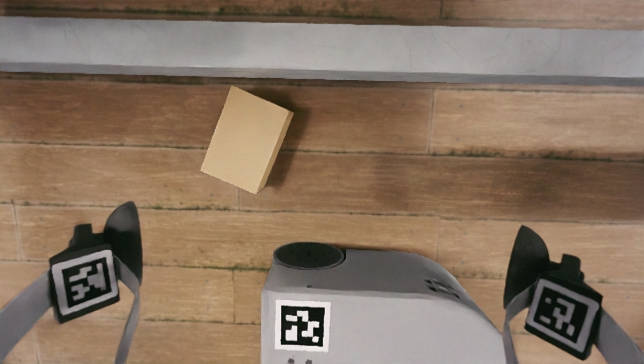

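Request:
execute_actions(
  actions=[
    {"r2":{"base":{"translate_m":0.1},"joints":{"lift_m":0.3}}},
  ],
  cameras=[],
)

Request:
execute_actions(
  actions=[
    {"r2":{"joints":{"lift_m":0.15}}},
  ],
  cameras=["r2_head_camera","r2_wrist_camera"],
)

Scene clock: 498.87 s.
r1.base_odometry: x=+0.135 y=-3.101 heading=-0.846 (m, m, rad; r1's odometry frame)
r1.turned_by_wheels: +0.000 (rad since the last result)
r1.turned_by_imu: +0.001 (rad since the last result)
r1.base_tilt: forward=-0.9 right=-0.5 (deg)
r1.lidar_m: 2.44 2.45 0.63 0.79 0.58 2.61 2.31 2.31 2.28 2.01 0.80 2.39
r1.head_depth_mm: 2882 2970 3114 3123 2303 1758 1415 / 3254 1248 3342 3173 2294 1692 1408 / 3751 3890 - 3294 1656 1581 1397 / - - - 3266 975 765 898 / - - - 3203 926 731 1292 / - - - 1322 919 703 1310 / - - - 1298 912 699 1263
r1.base_status: not commanded
r1.joint_positions: lift_m=+0.325 arm_m=+0.002 wrist_yaw_rad=-0.001 wrist_pitch_rad=-0.020 wrist_roll_rad=+0.004 gripper_m=+0.060 head_pan_rad=+1.293 head_tilt_rad=-0.408
r1.joint_status: not commanded
r1.motor_effort: left_wheel=+0(0) right_wheel=+1(1) lift_m=+22(22) arm_m=-5(4) wrist_yaw_rad=+1(1) wrist_pitch_rad=+6(6) wrist_roll_rad=-1(1) gripper_m=+0(0) head_pan_rad=+3(5) head_tilt_rad=+4(5) (%)
r1.hand_pose: x=-0.0216 y=-0.4029 z=+0.4348 quat_wxyz=(+0.706, +0.007, -0.708, -0.008) (m; r1's base frame)
r1.wrist_depth_mm: - - - - - - - / - - - - - - - / - - - - - - - / 507 - - - - - - / - - - - - - - / - - - - 916 866 809 / 900 586 789 762 722 678 647
r2.base_odometry: x=-1.629 y=+0.366 heading=-2.695 (m, m, rad; r2's odometry frame)
r2.turned_by_wheels: +0.000 (rad since the last result)
r2.turned_by_imu: +0.000 (rad since the last result)
r2.base_tilt: forward=+0.4 right=+0.6 (deg)
r2.lidar_m: 3.06 2.38 1.72 1.65 1.71 2.31 2.73 0.57 0.42 0.40 0.41 0.56
r2.head_depth_mm: 671 619 1415 1318 1255 1200 - / 673 620 1418 1326 1279 - - / 676 622 1401 1392 1281 - - / 679 625 1412 1369 1264 1195 1113 / 680 626 1426 1362 1274 1201 1132 / 684 630 607 1365 1277 1204 1131 / 687 632 604 1376 1278 1207 1134
r2.base_status: done
r2.joint_positions: lift_m=+0.300 arm_m=+0.170 wrist_yaw_rad=+0.000 wrist_pitch_rad=-1.550 wrist_roll_rad=+0.002 gripper_m=+0.179 head_pan_rad=-1.577 head_tilt_rad=-1.185
r2.joint_status: all done
r2.motor_effort: left_wheel=-1(2) right_wheel=+1(6) lift_m=+24(26) arm_m=+5(6) wrist_yaw_rad=+0(0) wrist_pitch_rad=-2(2) wrist_roll_rad=-1(0) gripper_m=+0(0) head_pan_rad=+3(2) head_tilt_rad=-9(9) (%)
r2.hand_pose: x=-0.0216 y=-0.2958 z=+0.1822 quat_wxyz=(+0.505, +0.494, -0.505, -0.496) (m; r2's base frame)
r2.wrist_depth_mm: 175 169 165 161 157 153 150 / 326 325 326 320 322 319 315 / 340 334 333 272 327 328 325 / 347 344 340 284 335 332 335 / 352 353 352 350 346 342 339 / - 359 364 360 358 354 349 / 378 373 374 - - 363 -
pictures: none
No camera images: the call's "cameras" was empty. Leave "cameras" out to get every camera's image.

Scene clock: 501.07 s.
r1.base_odometry: x=+0.135 y=-3.101 heading=-0.846 (m, m, rad; r1's odometry frame)
r1.turned_by_wheels: +0.000 (rad since the last result)
r1.turned_by_imu: +0.001 (rad since the last result)
r1.base_tilt: forward=-0.9 right=-0.4 (deg)
r1.lidar_m: 2.44 2.44 0.64 0.79 0.58 2.62 2.31 2.32 2.28 2.02 0.80 2.39
r1.head_depth_mm: 2869 2948 3120 3148 2339 1750 1421 / 3214 1251 3392 3151 2298 1684 1411 / 3759 3891 - 3293 1666 1580 1394 / - - - 3305 976 767 898 / - - - 3219 928 731 1297 / - - - 1323 917 704 1310 / - - - 1304 912 697 1266
r1.base_status: not commanded
r1.joint_positions: lift_m=+0.325 arm_m=+0.002 wrist_yaw_rad=-0.001 wrist_pitch_rad=-0.020 wrist_roll_rad=+0.004 gripper_m=+0.060 head_pan_rad=+1.293 head_tilt_rad=-0.408
r1.joint_status: not commanded
r1.motor_effort: left_wheel=+0(0) right_wheel=+1(1) lift_m=+22(22) arm_m=-4(4) wrist_yaw_rad=+1(1) wrist_pitch_rad=+6(6) wrist_roll_rad=-1(2) gripper_m=+0(0) head_pan_rad=+3(3) head_tilt_rad=+5(5) (%)
r1.hand_pose: x=-0.0216 y=-0.4029 z=+0.4348 quat_wxyz=(+0.706, +0.007, -0.708, -0.008) (m; r1's base frame)
r1.wrist_depth_mm: - - - - - - - / - - - - - - - / - - - - - - - / 505 - - - - - - / - - - - - - - / - - - - 923 825 786 / 906 576 783 758 723 673 679
r2.base_odometry: x=-1.629 y=+0.366 heading=-2.695 (m, m, rad; r2's odometry frame)
r2.turned_by_wheels: +0.000 (rad since the last result)
r2.turned_by_imu: +0.000 (rad since the last result)
r2.base_tilt: forward=+0.5 right=+0.6 (deg)
r2.lidar_m: 3.06 2.37 1.72 1.65 1.71 2.32 2.74 0.58 0.42 0.40 0.41 0.56
r2.head_depth_mm: 671 619 1414 1318 1259 1189 1102 / 674 621 1405 1324 1274 - - / 675 623 1407 1365 1284 - - / 678 623 1408 1337 1272 1195 1117 / 681 627 1427 1358 1268 1201 1129 / 683 629 606 1358 1283 1205 1132 / 687 631 605 1368 1288 1210 1134
r2.base_status: not commanded
r2.joint_positions: lift_m=+0.150 arm_m=+0.170 wrist_yaw_rad=+0.000 wrist_pitch_rad=-1.550 wrist_roll_rad=+0.002 gripper_m=+0.179 head_pan_rad=-1.577 head_tilt_rad=-1.185
r2.joint_status: all done
r2.motor_effort: left_wheel=-1(1) right_wheel=+1(2) lift_m=+24(25) arm_m=+6(6) wrist_yaw_rad=+0(0) wrist_pitch_rad=-2(2) wrist_roll_rad=+0(1) gripper_m=+0(0) head_pan_rad=+2(2) head_tilt_rad=-9(8) (%)
r2.hand_pose: x=-0.0216 y=-0.2958 z=+0.0322 quat_wxyz=(+0.505, +0.494, -0.505, -0.496) (m; r2's base frame)
r2.wrist_depth_mm: 179 179 176 121 175 175 171 / 184 183 125 123 124 178 177 / 189 188 128 127 126 182 181 / 194 193 131 129 187 188 186 / 199 197 135 134 193 191 192 / - 204 138 138 201 199 195 / 211 209 206 208 206 205 -
pictures: r2_head_camera (sideways: a quarter turn clockwise sets it upright), r2_wrist_camera
Images, in order (width x height): r2_head_camera 896x504, r2_wrist_camera 644x364.

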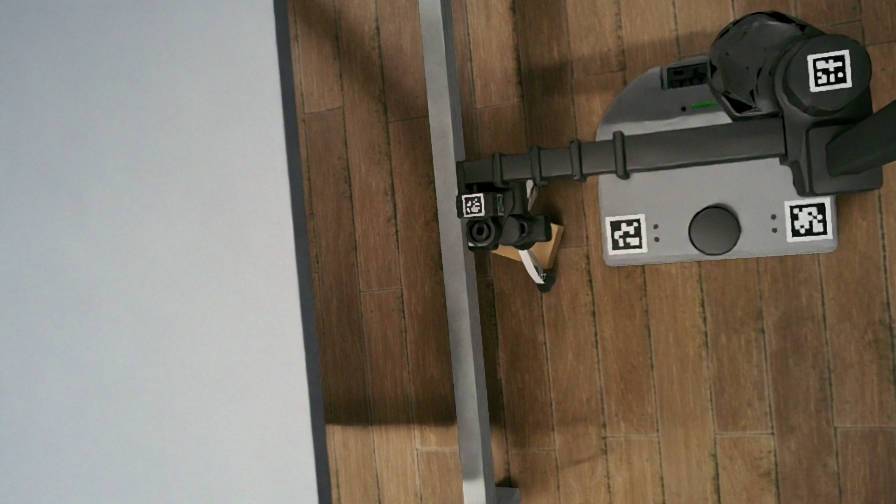

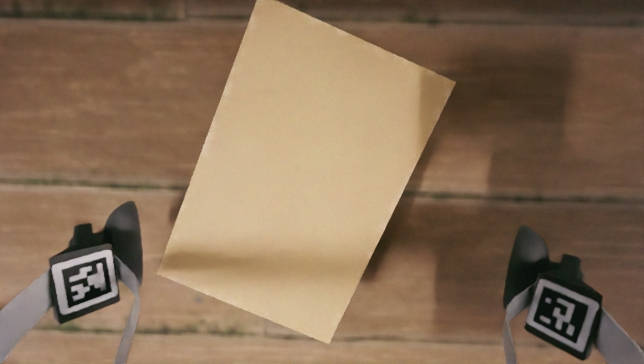

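Request:
execute_actions(
  actions=[
    {"r2":{"joints":{"arm_m":0.195}}},
  ],
  cameras=[],
)

Request:
execute_actions(
  actions=[
    {"r2":{"joints":{"gripper_m":0.03}}},
  ],
  cameras=[],
)

Request:
execute_actions(
  actions=[
    {"r2":{"joints":{"lift_m":0.5}}},
  ],
  cameras=[],
)

Request:
execute_actions(
  actions=[
    {"r2":{"joints":{"arm_m":0.0}}},
  ],
  cameras=["r2_head_camera","r2_wrist_camera"],
)

Scene clock: 502.33 s.
r1.base_odometry: x=+0.135 y=-3.101 heading=-0.846 (m, m, rad; r1's odometry frame)
r1.turned_by_wheels: +0.000 (rad since the last result)
r1.turned_by_imu: +0.000 (rad since the last result)
r1.base_tilt: forward=-0.8 right=-0.3 (deg)
r1.lidar_m: 2.43 2.44 0.64 0.79 0.58 2.62 2.31 2.32 2.28 2.02 0.80 2.39
r1.head_depth_mm: 2849 3012 3084 3125 2329 1763 1419 / 3221 1239 3371 3137 2304 1695 1406 / 3791 3943 - 3332 1660 1576 1404 / - - - 3289 977 768 901 / - - - 3227 928 730 1292 / - - - 1322 918 704 1307 / - - - 1297 910 699 1263
r1.base_status: not commanded
r1.joint_positions: lift_m=+0.325 arm_m=+0.002 wrist_yaw_rad=-0.001 wrist_pitch_rad=-0.020 wrist_roll_rad=+0.004 gripper_m=+0.060 head_pan_rad=+1.293 head_tilt_rad=-0.408
r1.joint_status: not commanded
r1.motor_effort: left_wheel=+0(0) right_wheel=+1(1) lift_m=+22(22) arm_m=-4(4) wrist_yaw_rad=+1(1) wrist_pitch_rad=+6(6) wrist_roll_rad=-1(2) gripper_m=+0(0) head_pan_rad=+3(2) head_tilt_rad=+4(5) (%)
r1.hand_pose: x=-0.0216 y=-0.4029 z=+0.4348 quat_wxyz=(+0.706, +0.007, -0.708, -0.008) (m; r1's base frame)
r1.wrist_depth_mm: - - - - - - - / - - - - - - - / - - - - - - - / 506 - - - - - - / - - - - - - - / - - - - 895 850 803 / 892 576 753 754 727 668 668
r2.base_odometry: x=-1.629 y=+0.366 heading=-2.695 (m, m, rad; r2's odometry frame)
r2.turned_by_wheels: +0.000 (rad since the last result)
r2.turned_by_imu: +0.000 (rad since the last result)
r2.base_tilt: forward=+0.5 right=+0.6 (deg)
r2.lidar_m: 3.07 2.37 1.72 1.65 1.70 2.32 2.74 0.57 0.41 0.40 0.41 0.56
r2.head_depth_mm: 671 618 1415 1319 1260 1195 1105 / 673 620 1417 1319 1273 - - / 677 624 1408 1383 1275 - - / 678 626 1412 1367 1266 1197 1117 / 680 627 1413 1361 1269 1194 1131 / 685 626 605 1361 1277 1204 1130 / 685 633 602 1373 1289 1206 1137
r2.base_status: not commanded
r2.joint_positions: lift_m=+0.150 arm_m=+0.195 wrist_yaw_rad=+0.000 wrist_pitch_rad=-1.550 wrist_roll_rad=+0.002 gripper_m=+0.179 head_pan_rad=-1.577 head_tilt_rad=-1.185
r2.joint_status: all done
r2.motor_effort: left_wheel=-1(1) right_wheel=+1(1) lift_m=+24(24) arm_m=+6(5) wrist_yaw_rad=+0(0) wrist_pitch_rad=-2(2) wrist_roll_rad=-1(0) gripper_m=+0(0) head_pan_rad=+3(3) head_tilt_rad=-8(10) (%)
r2.hand_pose: x=-0.0216 y=-0.3208 z=+0.0322 quat_wxyz=(+0.505, +0.494, -0.505, -0.496) (m; r2's base frame)
r2.wrist_depth_mm: 180 178 178 176 175 173 173 / 184 183 182 178 178 178 177 / 188 189 185 126 182 182 182 / 193 193 132 130 130 187 187 / 199 196 135 134 193 192 191 / - 203 138 138 200 198 198 / 213 211 142 141 204 204 -
pictures: none
No camera images: the call's "cameras" was empty. Leave "cameras" out to get every camera's image.

Scene clock: 504.30 s.
r1.base_odometry: x=+0.135 y=-3.101 heading=-0.846 (m, m, rad; r1's odometry frame)
r1.turned_by_wheels: +0.000 (rad since the last result)
r1.turned_by_imu: +0.000 (rad since the last result)
r1.base_tilt: forward=-0.9 right=-0.4 (deg)
r1.lidar_m: 2.44 2.44 0.63 0.79 0.58 2.62 2.32 2.32 2.29 2.02 0.80 2.39
r1.head_depth_mm: 2856 2975 3109 3118 2345 1758 1422 / 3213 1252 3379 3181 2287 1702 1406 / 3770 3940 - 3314 1672 1580 1402 / - - - 3289 977 766 897 / - - - 3271 930 730 1297 / - - - 1324 918 706 1306 / - - - 1302 910 698 1263
r1.base_status: not commanded
r1.joint_positions: lift_m=+0.325 arm_m=+0.002 wrist_yaw_rad=-0.001 wrist_pitch_rad=-0.020 wrist_roll_rad=+0.004 gripper_m=+0.060 head_pan_rad=+1.293 head_tilt_rad=-0.408
r1.joint_status: not commanded
r1.motor_effort: left_wheel=+0(0) right_wheel=+1(1) lift_m=+22(22) arm_m=-4(5) wrist_yaw_rad=+0(1) wrist_pitch_rad=+6(6) wrist_roll_rad=-1(1) gripper_m=+0(0) head_pan_rad=+3(4) head_tilt_rad=+5(5) (%)
r1.hand_pose: x=-0.0216 y=-0.4029 z=+0.4348 quat_wxyz=(+0.706, +0.007, -0.708, -0.008) (m; r1's base frame)
r1.wrist_depth_mm: - - - - - - - / - - - - - - - / - - - - - - - / 504 - - - - - - / - - - - - - - / - - - - 883 836 788 / 906 583 787 760 702 669 649
r2.base_odometry: x=-1.629 y=+0.366 heading=-2.695 (m, m, rad; r2's odometry frame)
r2.turned_by_wheels: +0.000 (rad since the last result)
r2.turned_by_imu: +0.000 (rad since the last result)
r2.base_tilt: forward=+0.5 right=+0.6 (deg)
r2.lidar_m: 3.08 2.37 1.72 1.65 1.70 2.31 2.73 0.57 0.41 0.40 0.41 0.56
r2.head_depth_mm: 670 618 1417 1313 1260 1199 1108 / 673 621 1416 1326 1276 - - / 674 623 1411 1377 1274 - - / 679 624 1408 1368 1265 1192 1121 / 680 627 1420 1364 1273 1195 1131 / 685 629 606 1367 1283 1203 1134 / 686 633 606 1368 1283 1207 1138
r2.base_status: not commanded
r2.joint_positions: lift_m=+0.150 arm_m=+0.195 wrist_yaw_rad=+0.000 wrist_pitch_rad=-1.551 wrist_roll_rad=+0.002 gripper_m=+0.031 head_pan_rad=-1.577 head_tilt_rad=-1.185
r2.joint_status: all done
r2.motor_effort: left_wheel=-1(1) right_wheel=+1(2) lift_m=+25(25) arm_m=+6(6) wrist_yaw_rad=+0(0) wrist_pitch_rad=-1(2) wrist_roll_rad=+0(0) gripper_m=-22(100) head_pan_rad=+4(3) head_tilt_rad=-8(9) (%)
r2.hand_pose: x=-0.0216 y=-0.3206 z=+0.0321 quat_wxyz=(+0.505, +0.495, -0.505, -0.496) (m; r2's base frame)
r2.wrist_depth_mm: 179 178 177 176 175 173 172 / 185 183 181 179 179 179 176 / 189 187 186 126 125 182 182 / 194 193 191 128 127 187 186 / 199 199 133 131 130 193 190 / 205 204 136 134 132 197 197 / 211 208 139 137 203 205 201
pictures: none
No camera images: the call's "cameras" was empty. Leave "cameras" out to get every camera's image.

Scene clock: 508.30 s.
r1.base_odometry: x=+0.135 y=-3.101 heading=-0.846 (m, m, rad; r1's odometry frame)
r1.turned_by_wheels: +0.000 (rad since the last result)
r1.turned_by_imu: +0.001 (rad since the last result)
r1.base_tilt: forward=-0.8 right=-0.2 (deg)
r1.lidar_m: 2.44 2.44 0.64 0.79 0.58 2.62 2.31 2.31 2.28 2.02 0.80 2.38
r1.head_depth_mm: 2876 3009 3133 3119 2327 1764 1425 / 3210 1245 3352 2998 2298 1693 1409 / 3780 3940 - 1533 2171 1575 1399 / - - - 3300 978 766 901 / - - - 3235 925 730 1302 / - - - 1317 920 703 1306 / - - - 1305 908 700 1270
r1.base_status: not commanded
r1.joint_positions: lift_m=+0.325 arm_m=+0.002 wrist_yaw_rad=-0.001 wrist_pitch_rad=-0.020 wrist_roll_rad=+0.004 gripper_m=+0.060 head_pan_rad=+1.293 head_tilt_rad=-0.408
r1.joint_status: not commanded
r1.motor_effort: left_wheel=+0(0) right_wheel=+1(1) lift_m=+22(22) arm_m=-5(5) wrist_yaw_rad=+1(1) wrist_pitch_rad=+6(6) wrist_roll_rad=-1(1) gripper_m=+0(1) head_pan_rad=+2(3) head_tilt_rad=+4(5) (%)
r1.hand_pose: x=-0.0216 y=-0.4029 z=+0.4348 quat_wxyz=(+0.706, +0.007, -0.708, -0.008) (m; r1's base frame)
r1.wrist_depth_mm: - - - - - - - / - - - - - - - / - - - - - - - / 511 - - - - - - / - - - - - - - / - - - - 895 876 804 / 900 570 785 752 713 669 665
r2.base_odometry: x=-1.629 y=+0.366 heading=-2.695 (m, m, rad; r2's odometry frame)
r2.turned_by_wheels: +0.000 (rad since the last result)
r2.turned_by_imu: +0.000 (rad since the last result)
r2.base_tilt: forward=+0.6 right=+0.6 (deg)
r2.lidar_m: 3.07 2.37 1.72 1.65 1.71 2.31 2.73 0.57 0.42 0.40 0.41 0.56
r2.head_depth_mm: 670 618 1411 1314 1260 1195 - / 673 620 1417 1336 - - - / 675 623 597 1318 1273 - 1105 / 676 626 600 1164 1284 1200 1117 / 681 626 1422 1361 1272 1195 1128 / 684 630 605 1367 1281 1200 1130 / 687 633 606 1373 1282 1210 1136
r2.base_status: not commanded
r2.joint_positions: lift_m=+0.500 arm_m=+0.195 wrist_yaw_rad=+0.000 wrist_pitch_rad=-1.551 wrist_roll_rad=+0.002 gripper_m=+0.031 head_pan_rad=-1.577 head_tilt_rad=-1.185
r2.joint_status: all done
r2.motor_effort: left_wheel=-1(1) right_wheel=+1(1) lift_m=+31(33) arm_m=+6(6) wrist_yaw_rad=+0(0) wrist_pitch_rad=-2(2) wrist_roll_rad=+0(0) gripper_m=-22(22) head_pan_rad=+3(3) head_tilt_rad=-9(9) (%)
r2.hand_pose: x=-0.0216 y=-0.3206 z=+0.3818 quat_wxyz=(+0.505, +0.495, -0.505, -0.496) (m; r2's base frame)
r2.wrist_depth_mm: 511 493 503 491 497 495 487 / 347 343 345 337 341 341 337 / 543 532 515 129 127 505 509 / 553 545 542 130 129 529 523 / 556 555 134 132 130 545 542 / 582 582 135 133 132 557 560 / 596 595 137 135 134 565 569
pictures: none
No camera images: the call's "cameras" was empty. Leave "cameras" out to get every camera's image.

Scene clock: 510.97 s.
r1.base_odometry: x=+0.135 y=-3.101 heading=-0.846 (m, m, rad; r1's odometry frame)
r1.turned_by_wheels: +0.000 (rad since the last result)
r1.turned_by_imu: +0.001 (rad since the last result)
r1.base_tilt: forward=-0.9 right=-0.3 (deg)
r1.lidar_m: 2.44 2.44 0.64 0.79 0.58 2.62 2.31 2.32 2.29 2.01 0.80 2.39
r1.head_depth_mm: 2881 2964 3116 3086 2327 1760 1416 / 3204 1241 3415 3017 2293 1699 1415 / 3733 3899 - 1535 2187 1572 1398 / - - - 3274 975 767 898 / - - - 3226 930 733 1292 / - - - 1319 916 704 1310 / - - - 1306 909 698 1267
r1.base_status: not commanded
r1.joint_positions: lift_m=+0.325 arm_m=+0.002 wrist_yaw_rad=-0.001 wrist_pitch_rad=-0.020 wrist_roll_rad=+0.004 gripper_m=+0.060 head_pan_rad=+1.293 head_tilt_rad=-0.408
r1.joint_status: not commanded
r1.motor_effort: left_wheel=+0(0) right_wheel=+1(1) lift_m=+22(22) arm_m=-4(4) wrist_yaw_rad=+1(2) wrist_pitch_rad=+6(6) wrist_roll_rad=-1(1) gripper_m=+0(0) head_pan_rad=+2(3) head_tilt_rad=+4(5) (%)
r1.hand_pose: x=-0.0216 y=-0.4029 z=+0.4348 quat_wxyz=(+0.706, +0.007, -0.708, -0.008) (m; r1's base frame)
r1.wrist_depth_mm: - - - - - - - / - - - - - - - / - - - - - - - / 509 - - - - - - / - - - - - - - / - - - - 906 882 795 / 891 564 789 753 735 695 655
r2.base_odometry: x=-1.629 y=+0.366 heading=-2.695 (m, m, rad; r2's odometry frame)
r2.turned_by_wheels: +0.000 (rad since the last result)
r2.turned_by_imu: +0.000 (rad since the last result)
r2.base_tilt: forward=+0.6 right=+0.6 (deg)
r2.lidar_m: 3.07 2.37 1.72 1.65 1.71 2.31 2.73 0.58 0.41 0.40 0.41 0.56
r2.head_depth_mm: 672 619 1420 1316 1269 1193 - / 674 621 1413 1321 - - - / 676 623 1411 1325 - - 1111 / 677 625 1407 1329 1267 1184 1116 / 680 628 1411 1336 1275 1199 1133 / 685 630 607 1366 1279 1207 1132 / 687 632 603 1370 1282 1204 1143
r2.base_status: not commanded
r2.joint_positions: lift_m=+0.500 arm_m=+0.003 wrist_yaw_rad=+0.000 wrist_pitch_rad=-1.551 wrist_roll_rad=+0.002 gripper_m=+0.031 head_pan_rad=-1.577 head_tilt_rad=-1.185
r2.joint_status: all done
joint sent to its limit — the command would take r2.arm_m past its lower limit, so that joint was sent only as far as its limit.
r2.motor_effort: left_wheel=-1(1) right_wheel=+1(2) lift_m=+31(31) arm_m=-5(5) wrist_yaw_rad=+0(0) wrist_pitch_rad=-2(2) wrist_roll_rad=+0(0) gripper_m=-22(22) head_pan_rad=+2(2) head_tilt_rad=-9(9) (%)
r2.hand_pose: x=-0.0216 y=-0.1286 z=+0.3818 quat_wxyz=(+0.505, +0.495, -0.505, -0.496) (m; r2's base frame)
r2.wrist_depth_mm: 501 498 498 492 488 484 480 / 527 524 505 503 504 506 501 / 527 533 522 128 127 511 507 / 548 540 544 130 129 528 529 / 559 559 133 131 130 544 533 / 577 572 135 133 132 557 549 / 600 593 137 135 134 576 571
pictures: r2_head_camera (sideways: a quarter turn clockwise sets it upright), r2_wrist_camera
Images, in order (width x height): r2_head_camera 896x504, r2_wrist_camera 644x364.

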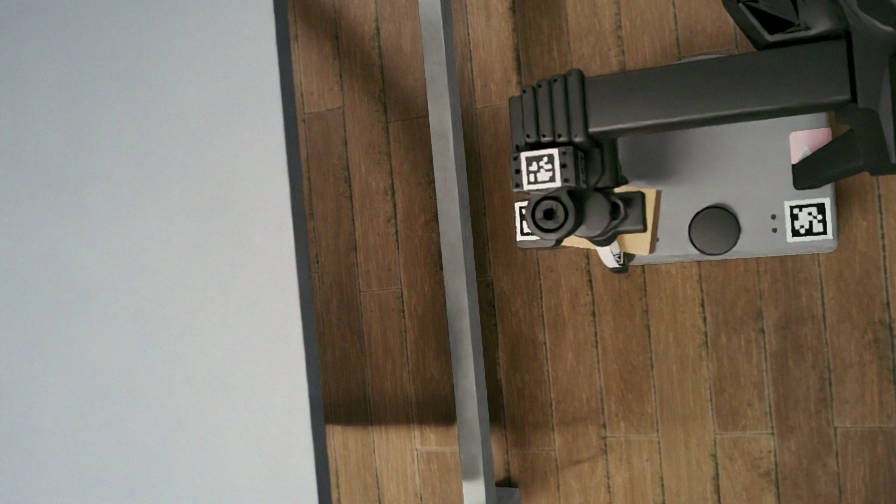

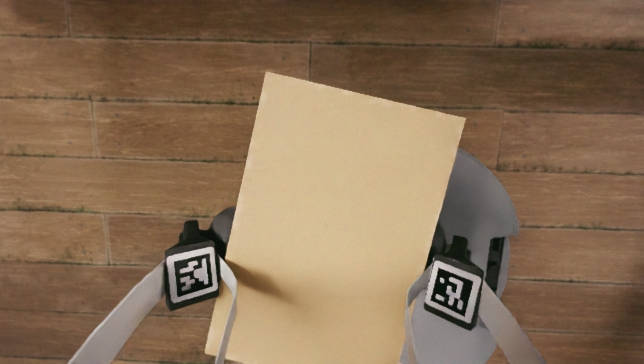

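Held. Drive 1.87 m.

Request:
execute_actions(
  actions=[
    {"r2":{"base":{"translate_m":1.0},"joints":{"lift_m":1.1}}},
  ],
  cameras=[],
)

Request:
execute_actions(
  actions=[
    {"r2":{"base":{"translate_m":0.87},"joints":{"wrist_pitch_rad":-1.1,"head_tilt_rad":-0.5}}},
  ],
  cameras=["r2_head_camera","r2_wrist_camera"],
)

Scene clock: 522.50 s.
r1.base_odometry: x=+0.135 y=-3.101 heading=-0.846 (m, m, rad; r1's odometry frame)
r1.turned_by_wheels: +0.000 (rad since the last result)
r1.turned_by_imu: +0.003 (rad since the last result)
r1.base_tilt: forward=-0.9 right=-0.3 (deg)
r1.lidar_m: 0.75 0.75 0.64 0.79 0.58 2.62 2.31 2.32 2.29 2.02 0.80 2.39
r1.head_depth_mm: 2892 3007 3099 3141 2325 1762 1431 / 3259 3437 3540 3336 2301 1757 1415 / 3746 3938 - 3294 2277 1580 1398 / - - - 3302 976 767 904 / - - - 3230 924 732 1300 / - - - 1322 919 703 1308 / - - - 1306 910 700 1267
r1.base_status: not commanded
r1.joint_positions: lift_m=+0.325 arm_m=+0.002 wrist_yaw_rad=-0.001 wrist_pitch_rad=-0.020 wrist_roll_rad=+0.004 gripper_m=+0.060 head_pan_rad=+1.293 head_tilt_rad=-0.408
r1.joint_status: not commanded
r1.motor_effort: left_wheel=+0(0) right_wheel=+0(1) lift_m=+22(22) arm_m=-4(4) wrist_yaw_rad=+1(1) wrist_pitch_rad=+6(6) wrist_roll_rad=-1(1) gripper_m=+0(0) head_pan_rad=+4(3) head_tilt_rad=+5(5) (%)
r1.hand_pose: x=-0.0216 y=-0.4029 z=+0.4348 quat_wxyz=(+0.706, +0.007, -0.708, -0.008) (m; r1's base frame)
r1.wrist_depth_mm: - - - - - - - / - - - - - - - / - - - - - - - / 504 - - - - - - / - - - - - - - / - - - - 903 832 804 / 882 586 788 761 735 687 648
r2.base_odometry: x=-2.531 y=-0.066 heading=-2.695 (m, m, rad; r2's odometry frame)
r2.turned_by_wheels: +0.000 (rad since the last result)
r2.turned_by_imu: -0.002 (rad since the last result)
r2.base_tilt: forward=+0.5 right=+0.6 (deg)
r2.lidar_m: 2.06 2.13 1.73 1.67 1.72 2.33 1.60 0.63 1.14 0.75 2.98 1.00
r2.head_depth_mm: - - - 1319 1259 1185 1116 / - - - - 1251 - 1113 / - - - - - - 1106 / - - - - - 1196 1118 / 1650 1371 1410 1390 1270 1198 1129 / 1022 1549 1450 1371 1278 1199 1132 / 1728 1554 1473 1376 1278 1202 1133
r2.base_status: done
r2.joint_positions: lift_m=+1.100 arm_m=+0.003 wrist_yaw_rad=+0.000 wrist_pitch_rad=-1.551 wrist_roll_rad=+0.002 gripper_m=+0.031 head_pan_rad=-1.577 head_tilt_rad=-1.185
r2.joint_status: all done
r2.motor_effort: left_wheel=-1(3) right_wheel=+2(5) lift_m=+32(35) arm_m=-6(5) wrist_yaw_rad=+0(0) wrist_pitch_rad=-2(2) wrist_roll_rad=+0(1) gripper_m=-22(22) head_pan_rad=+2(2) head_tilt_rad=-8(9) (%)
r2.hand_pose: x=-0.0216 y=-0.1286 z=+0.9818 quat_wxyz=(+0.505, +0.495, -0.505, -0.496) (m; r2's base frame)
r2.wrist_depth_mm: - - - - - - 646 / - - - - - - - / - - - 129 127 - - / - - - 130 129 - - / - - 133 132 131 - - / - - 135 134 132 - - / - - 137 135 - - -
pictures: none
No camera images: the call's "cameras" was empty. Leave "cameras" out to get every camera's image.

Scene clock: 532.60 s.
r1.base_odometry: x=+0.135 y=-3.101 heading=-0.846 (m, m, rad; r1's odometry frame)
r1.turned_by_wheels: +0.000 (rad since the last result)
r1.turned_by_imu: +0.002 (rad since the last result)
r1.base_tilt: forward=-0.9 right=-0.4 (deg)
r1.lidar_m: 2.44 2.44 0.64 0.79 0.58 2.62 2.32 2.31 2.28 2.02 0.80 1.11
r1.head_depth_mm: 2874 2993 3083 3118 2319 1760 1414 / 3265 3451 3541 3370 2297 1755 1416 / 3771 3961 - 3332 2265 1581 1392 / - - - 3289 973 767 900 / - - - 3219 927 730 1301 / - - - 1319 919 703 1308 / - - - 1298 907 695 1264
r1.base_status: not commanded
r1.joint_positions: lift_m=+0.325 arm_m=+0.002 wrist_yaw_rad=-0.001 wrist_pitch_rad=-0.020 wrist_roll_rad=+0.004 gripper_m=+0.060 head_pan_rad=+1.293 head_tilt_rad=-0.408
r1.joint_status: not commanded
r1.motor_effort: left_wheel=+0(0) right_wheel=+1(1) lift_m=+22(22) arm_m=-4(4) wrist_yaw_rad=+0(1) wrist_pitch_rad=+6(6) wrist_roll_rad=-1(2) gripper_m=+0(0) head_pan_rad=+3(2) head_tilt_rad=+5(5) (%)
r1.hand_pose: x=-0.0216 y=-0.4029 z=+0.4348 quat_wxyz=(+0.706, +0.007, -0.708, -0.008) (m; r1's base frame)
r1.wrist_depth_mm: - - - - - - - / - - - - - - - / - - - - - - - / 512 - - - - - - / - - - - - - - / - - - - 896 865 786 / 900 573 763 735 735 677 653
r2.base_odometry: x=-3.316 y=-0.442 heading=-2.695 (m, m, rad; r2's odometry frame)
r2.turned_by_wheels: +0.000 (rad since the last result)
r2.turned_by_imu: -0.002 (rad since the last result)
r2.base_tilt: forward=+0.6 right=+0.5 (deg)
r2.lidar_m: 1.19 1.23 1.66 1.67 1.73 2.35 1.54 1.11 1.14 0.55 1.71 1.23
r2.head_depth_mm: - - - - - - - / - - - - - - - / - - - - - - - / 2734 2948 3231 680 1858 1647 285 / 2666 2944 3222 2468 1921 1586 1279 / 2668 2912 3196 2588 1954 1567 1316 / 2622 2885 3255 2610 1985 1591 1329
r2.base_status: done
r2.joint_positions: lift_m=+1.100 arm_m=+0.003 wrist_yaw_rad=+0.000 wrist_pitch_rad=-1.120 wrist_roll_rad=+0.002 gripper_m=+0.031 head_pan_rad=-1.577 head_tilt_rad=-0.508
r2.joint_status: all done
r2.motor_effort: left_wheel=-1(3) right_wheel=+2(5) lift_m=+32(32) arm_m=-5(5) wrist_yaw_rad=+0(0) wrist_pitch_rad=+9(8) wrist_roll_rad=+0(1) gripper_m=-22(22) head_pan_rad=+2(1) head_tilt_rad=+4(37) (%)
r2.hand_pose: x=-0.0216 y=-0.2377 z=+0.9974 quat_wxyz=(+0.599, +0.375, -0.599, -0.376) (m; r2's base frame)
r2.wrist_depth_mm: - - - - - - 815 / - - - - - - - / - - - 129 128 - - / - - - 130 129 - - / - - 134 132 130 - - / - - 135 133 132 - - / - - 137 134 - - -
pictures: r2_head_camera (sideways: a quarter turn clockwise sets it upright), r2_wrist_camera
Images, in order (width x height): r2_head_camera 896x504, r2_wrist_camera 644x364.

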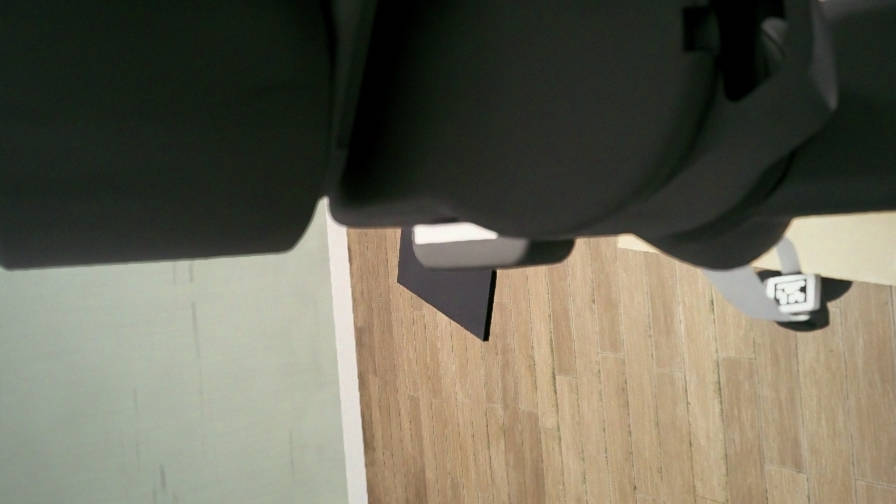

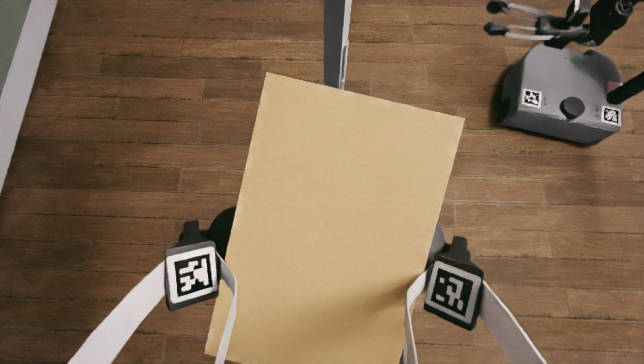

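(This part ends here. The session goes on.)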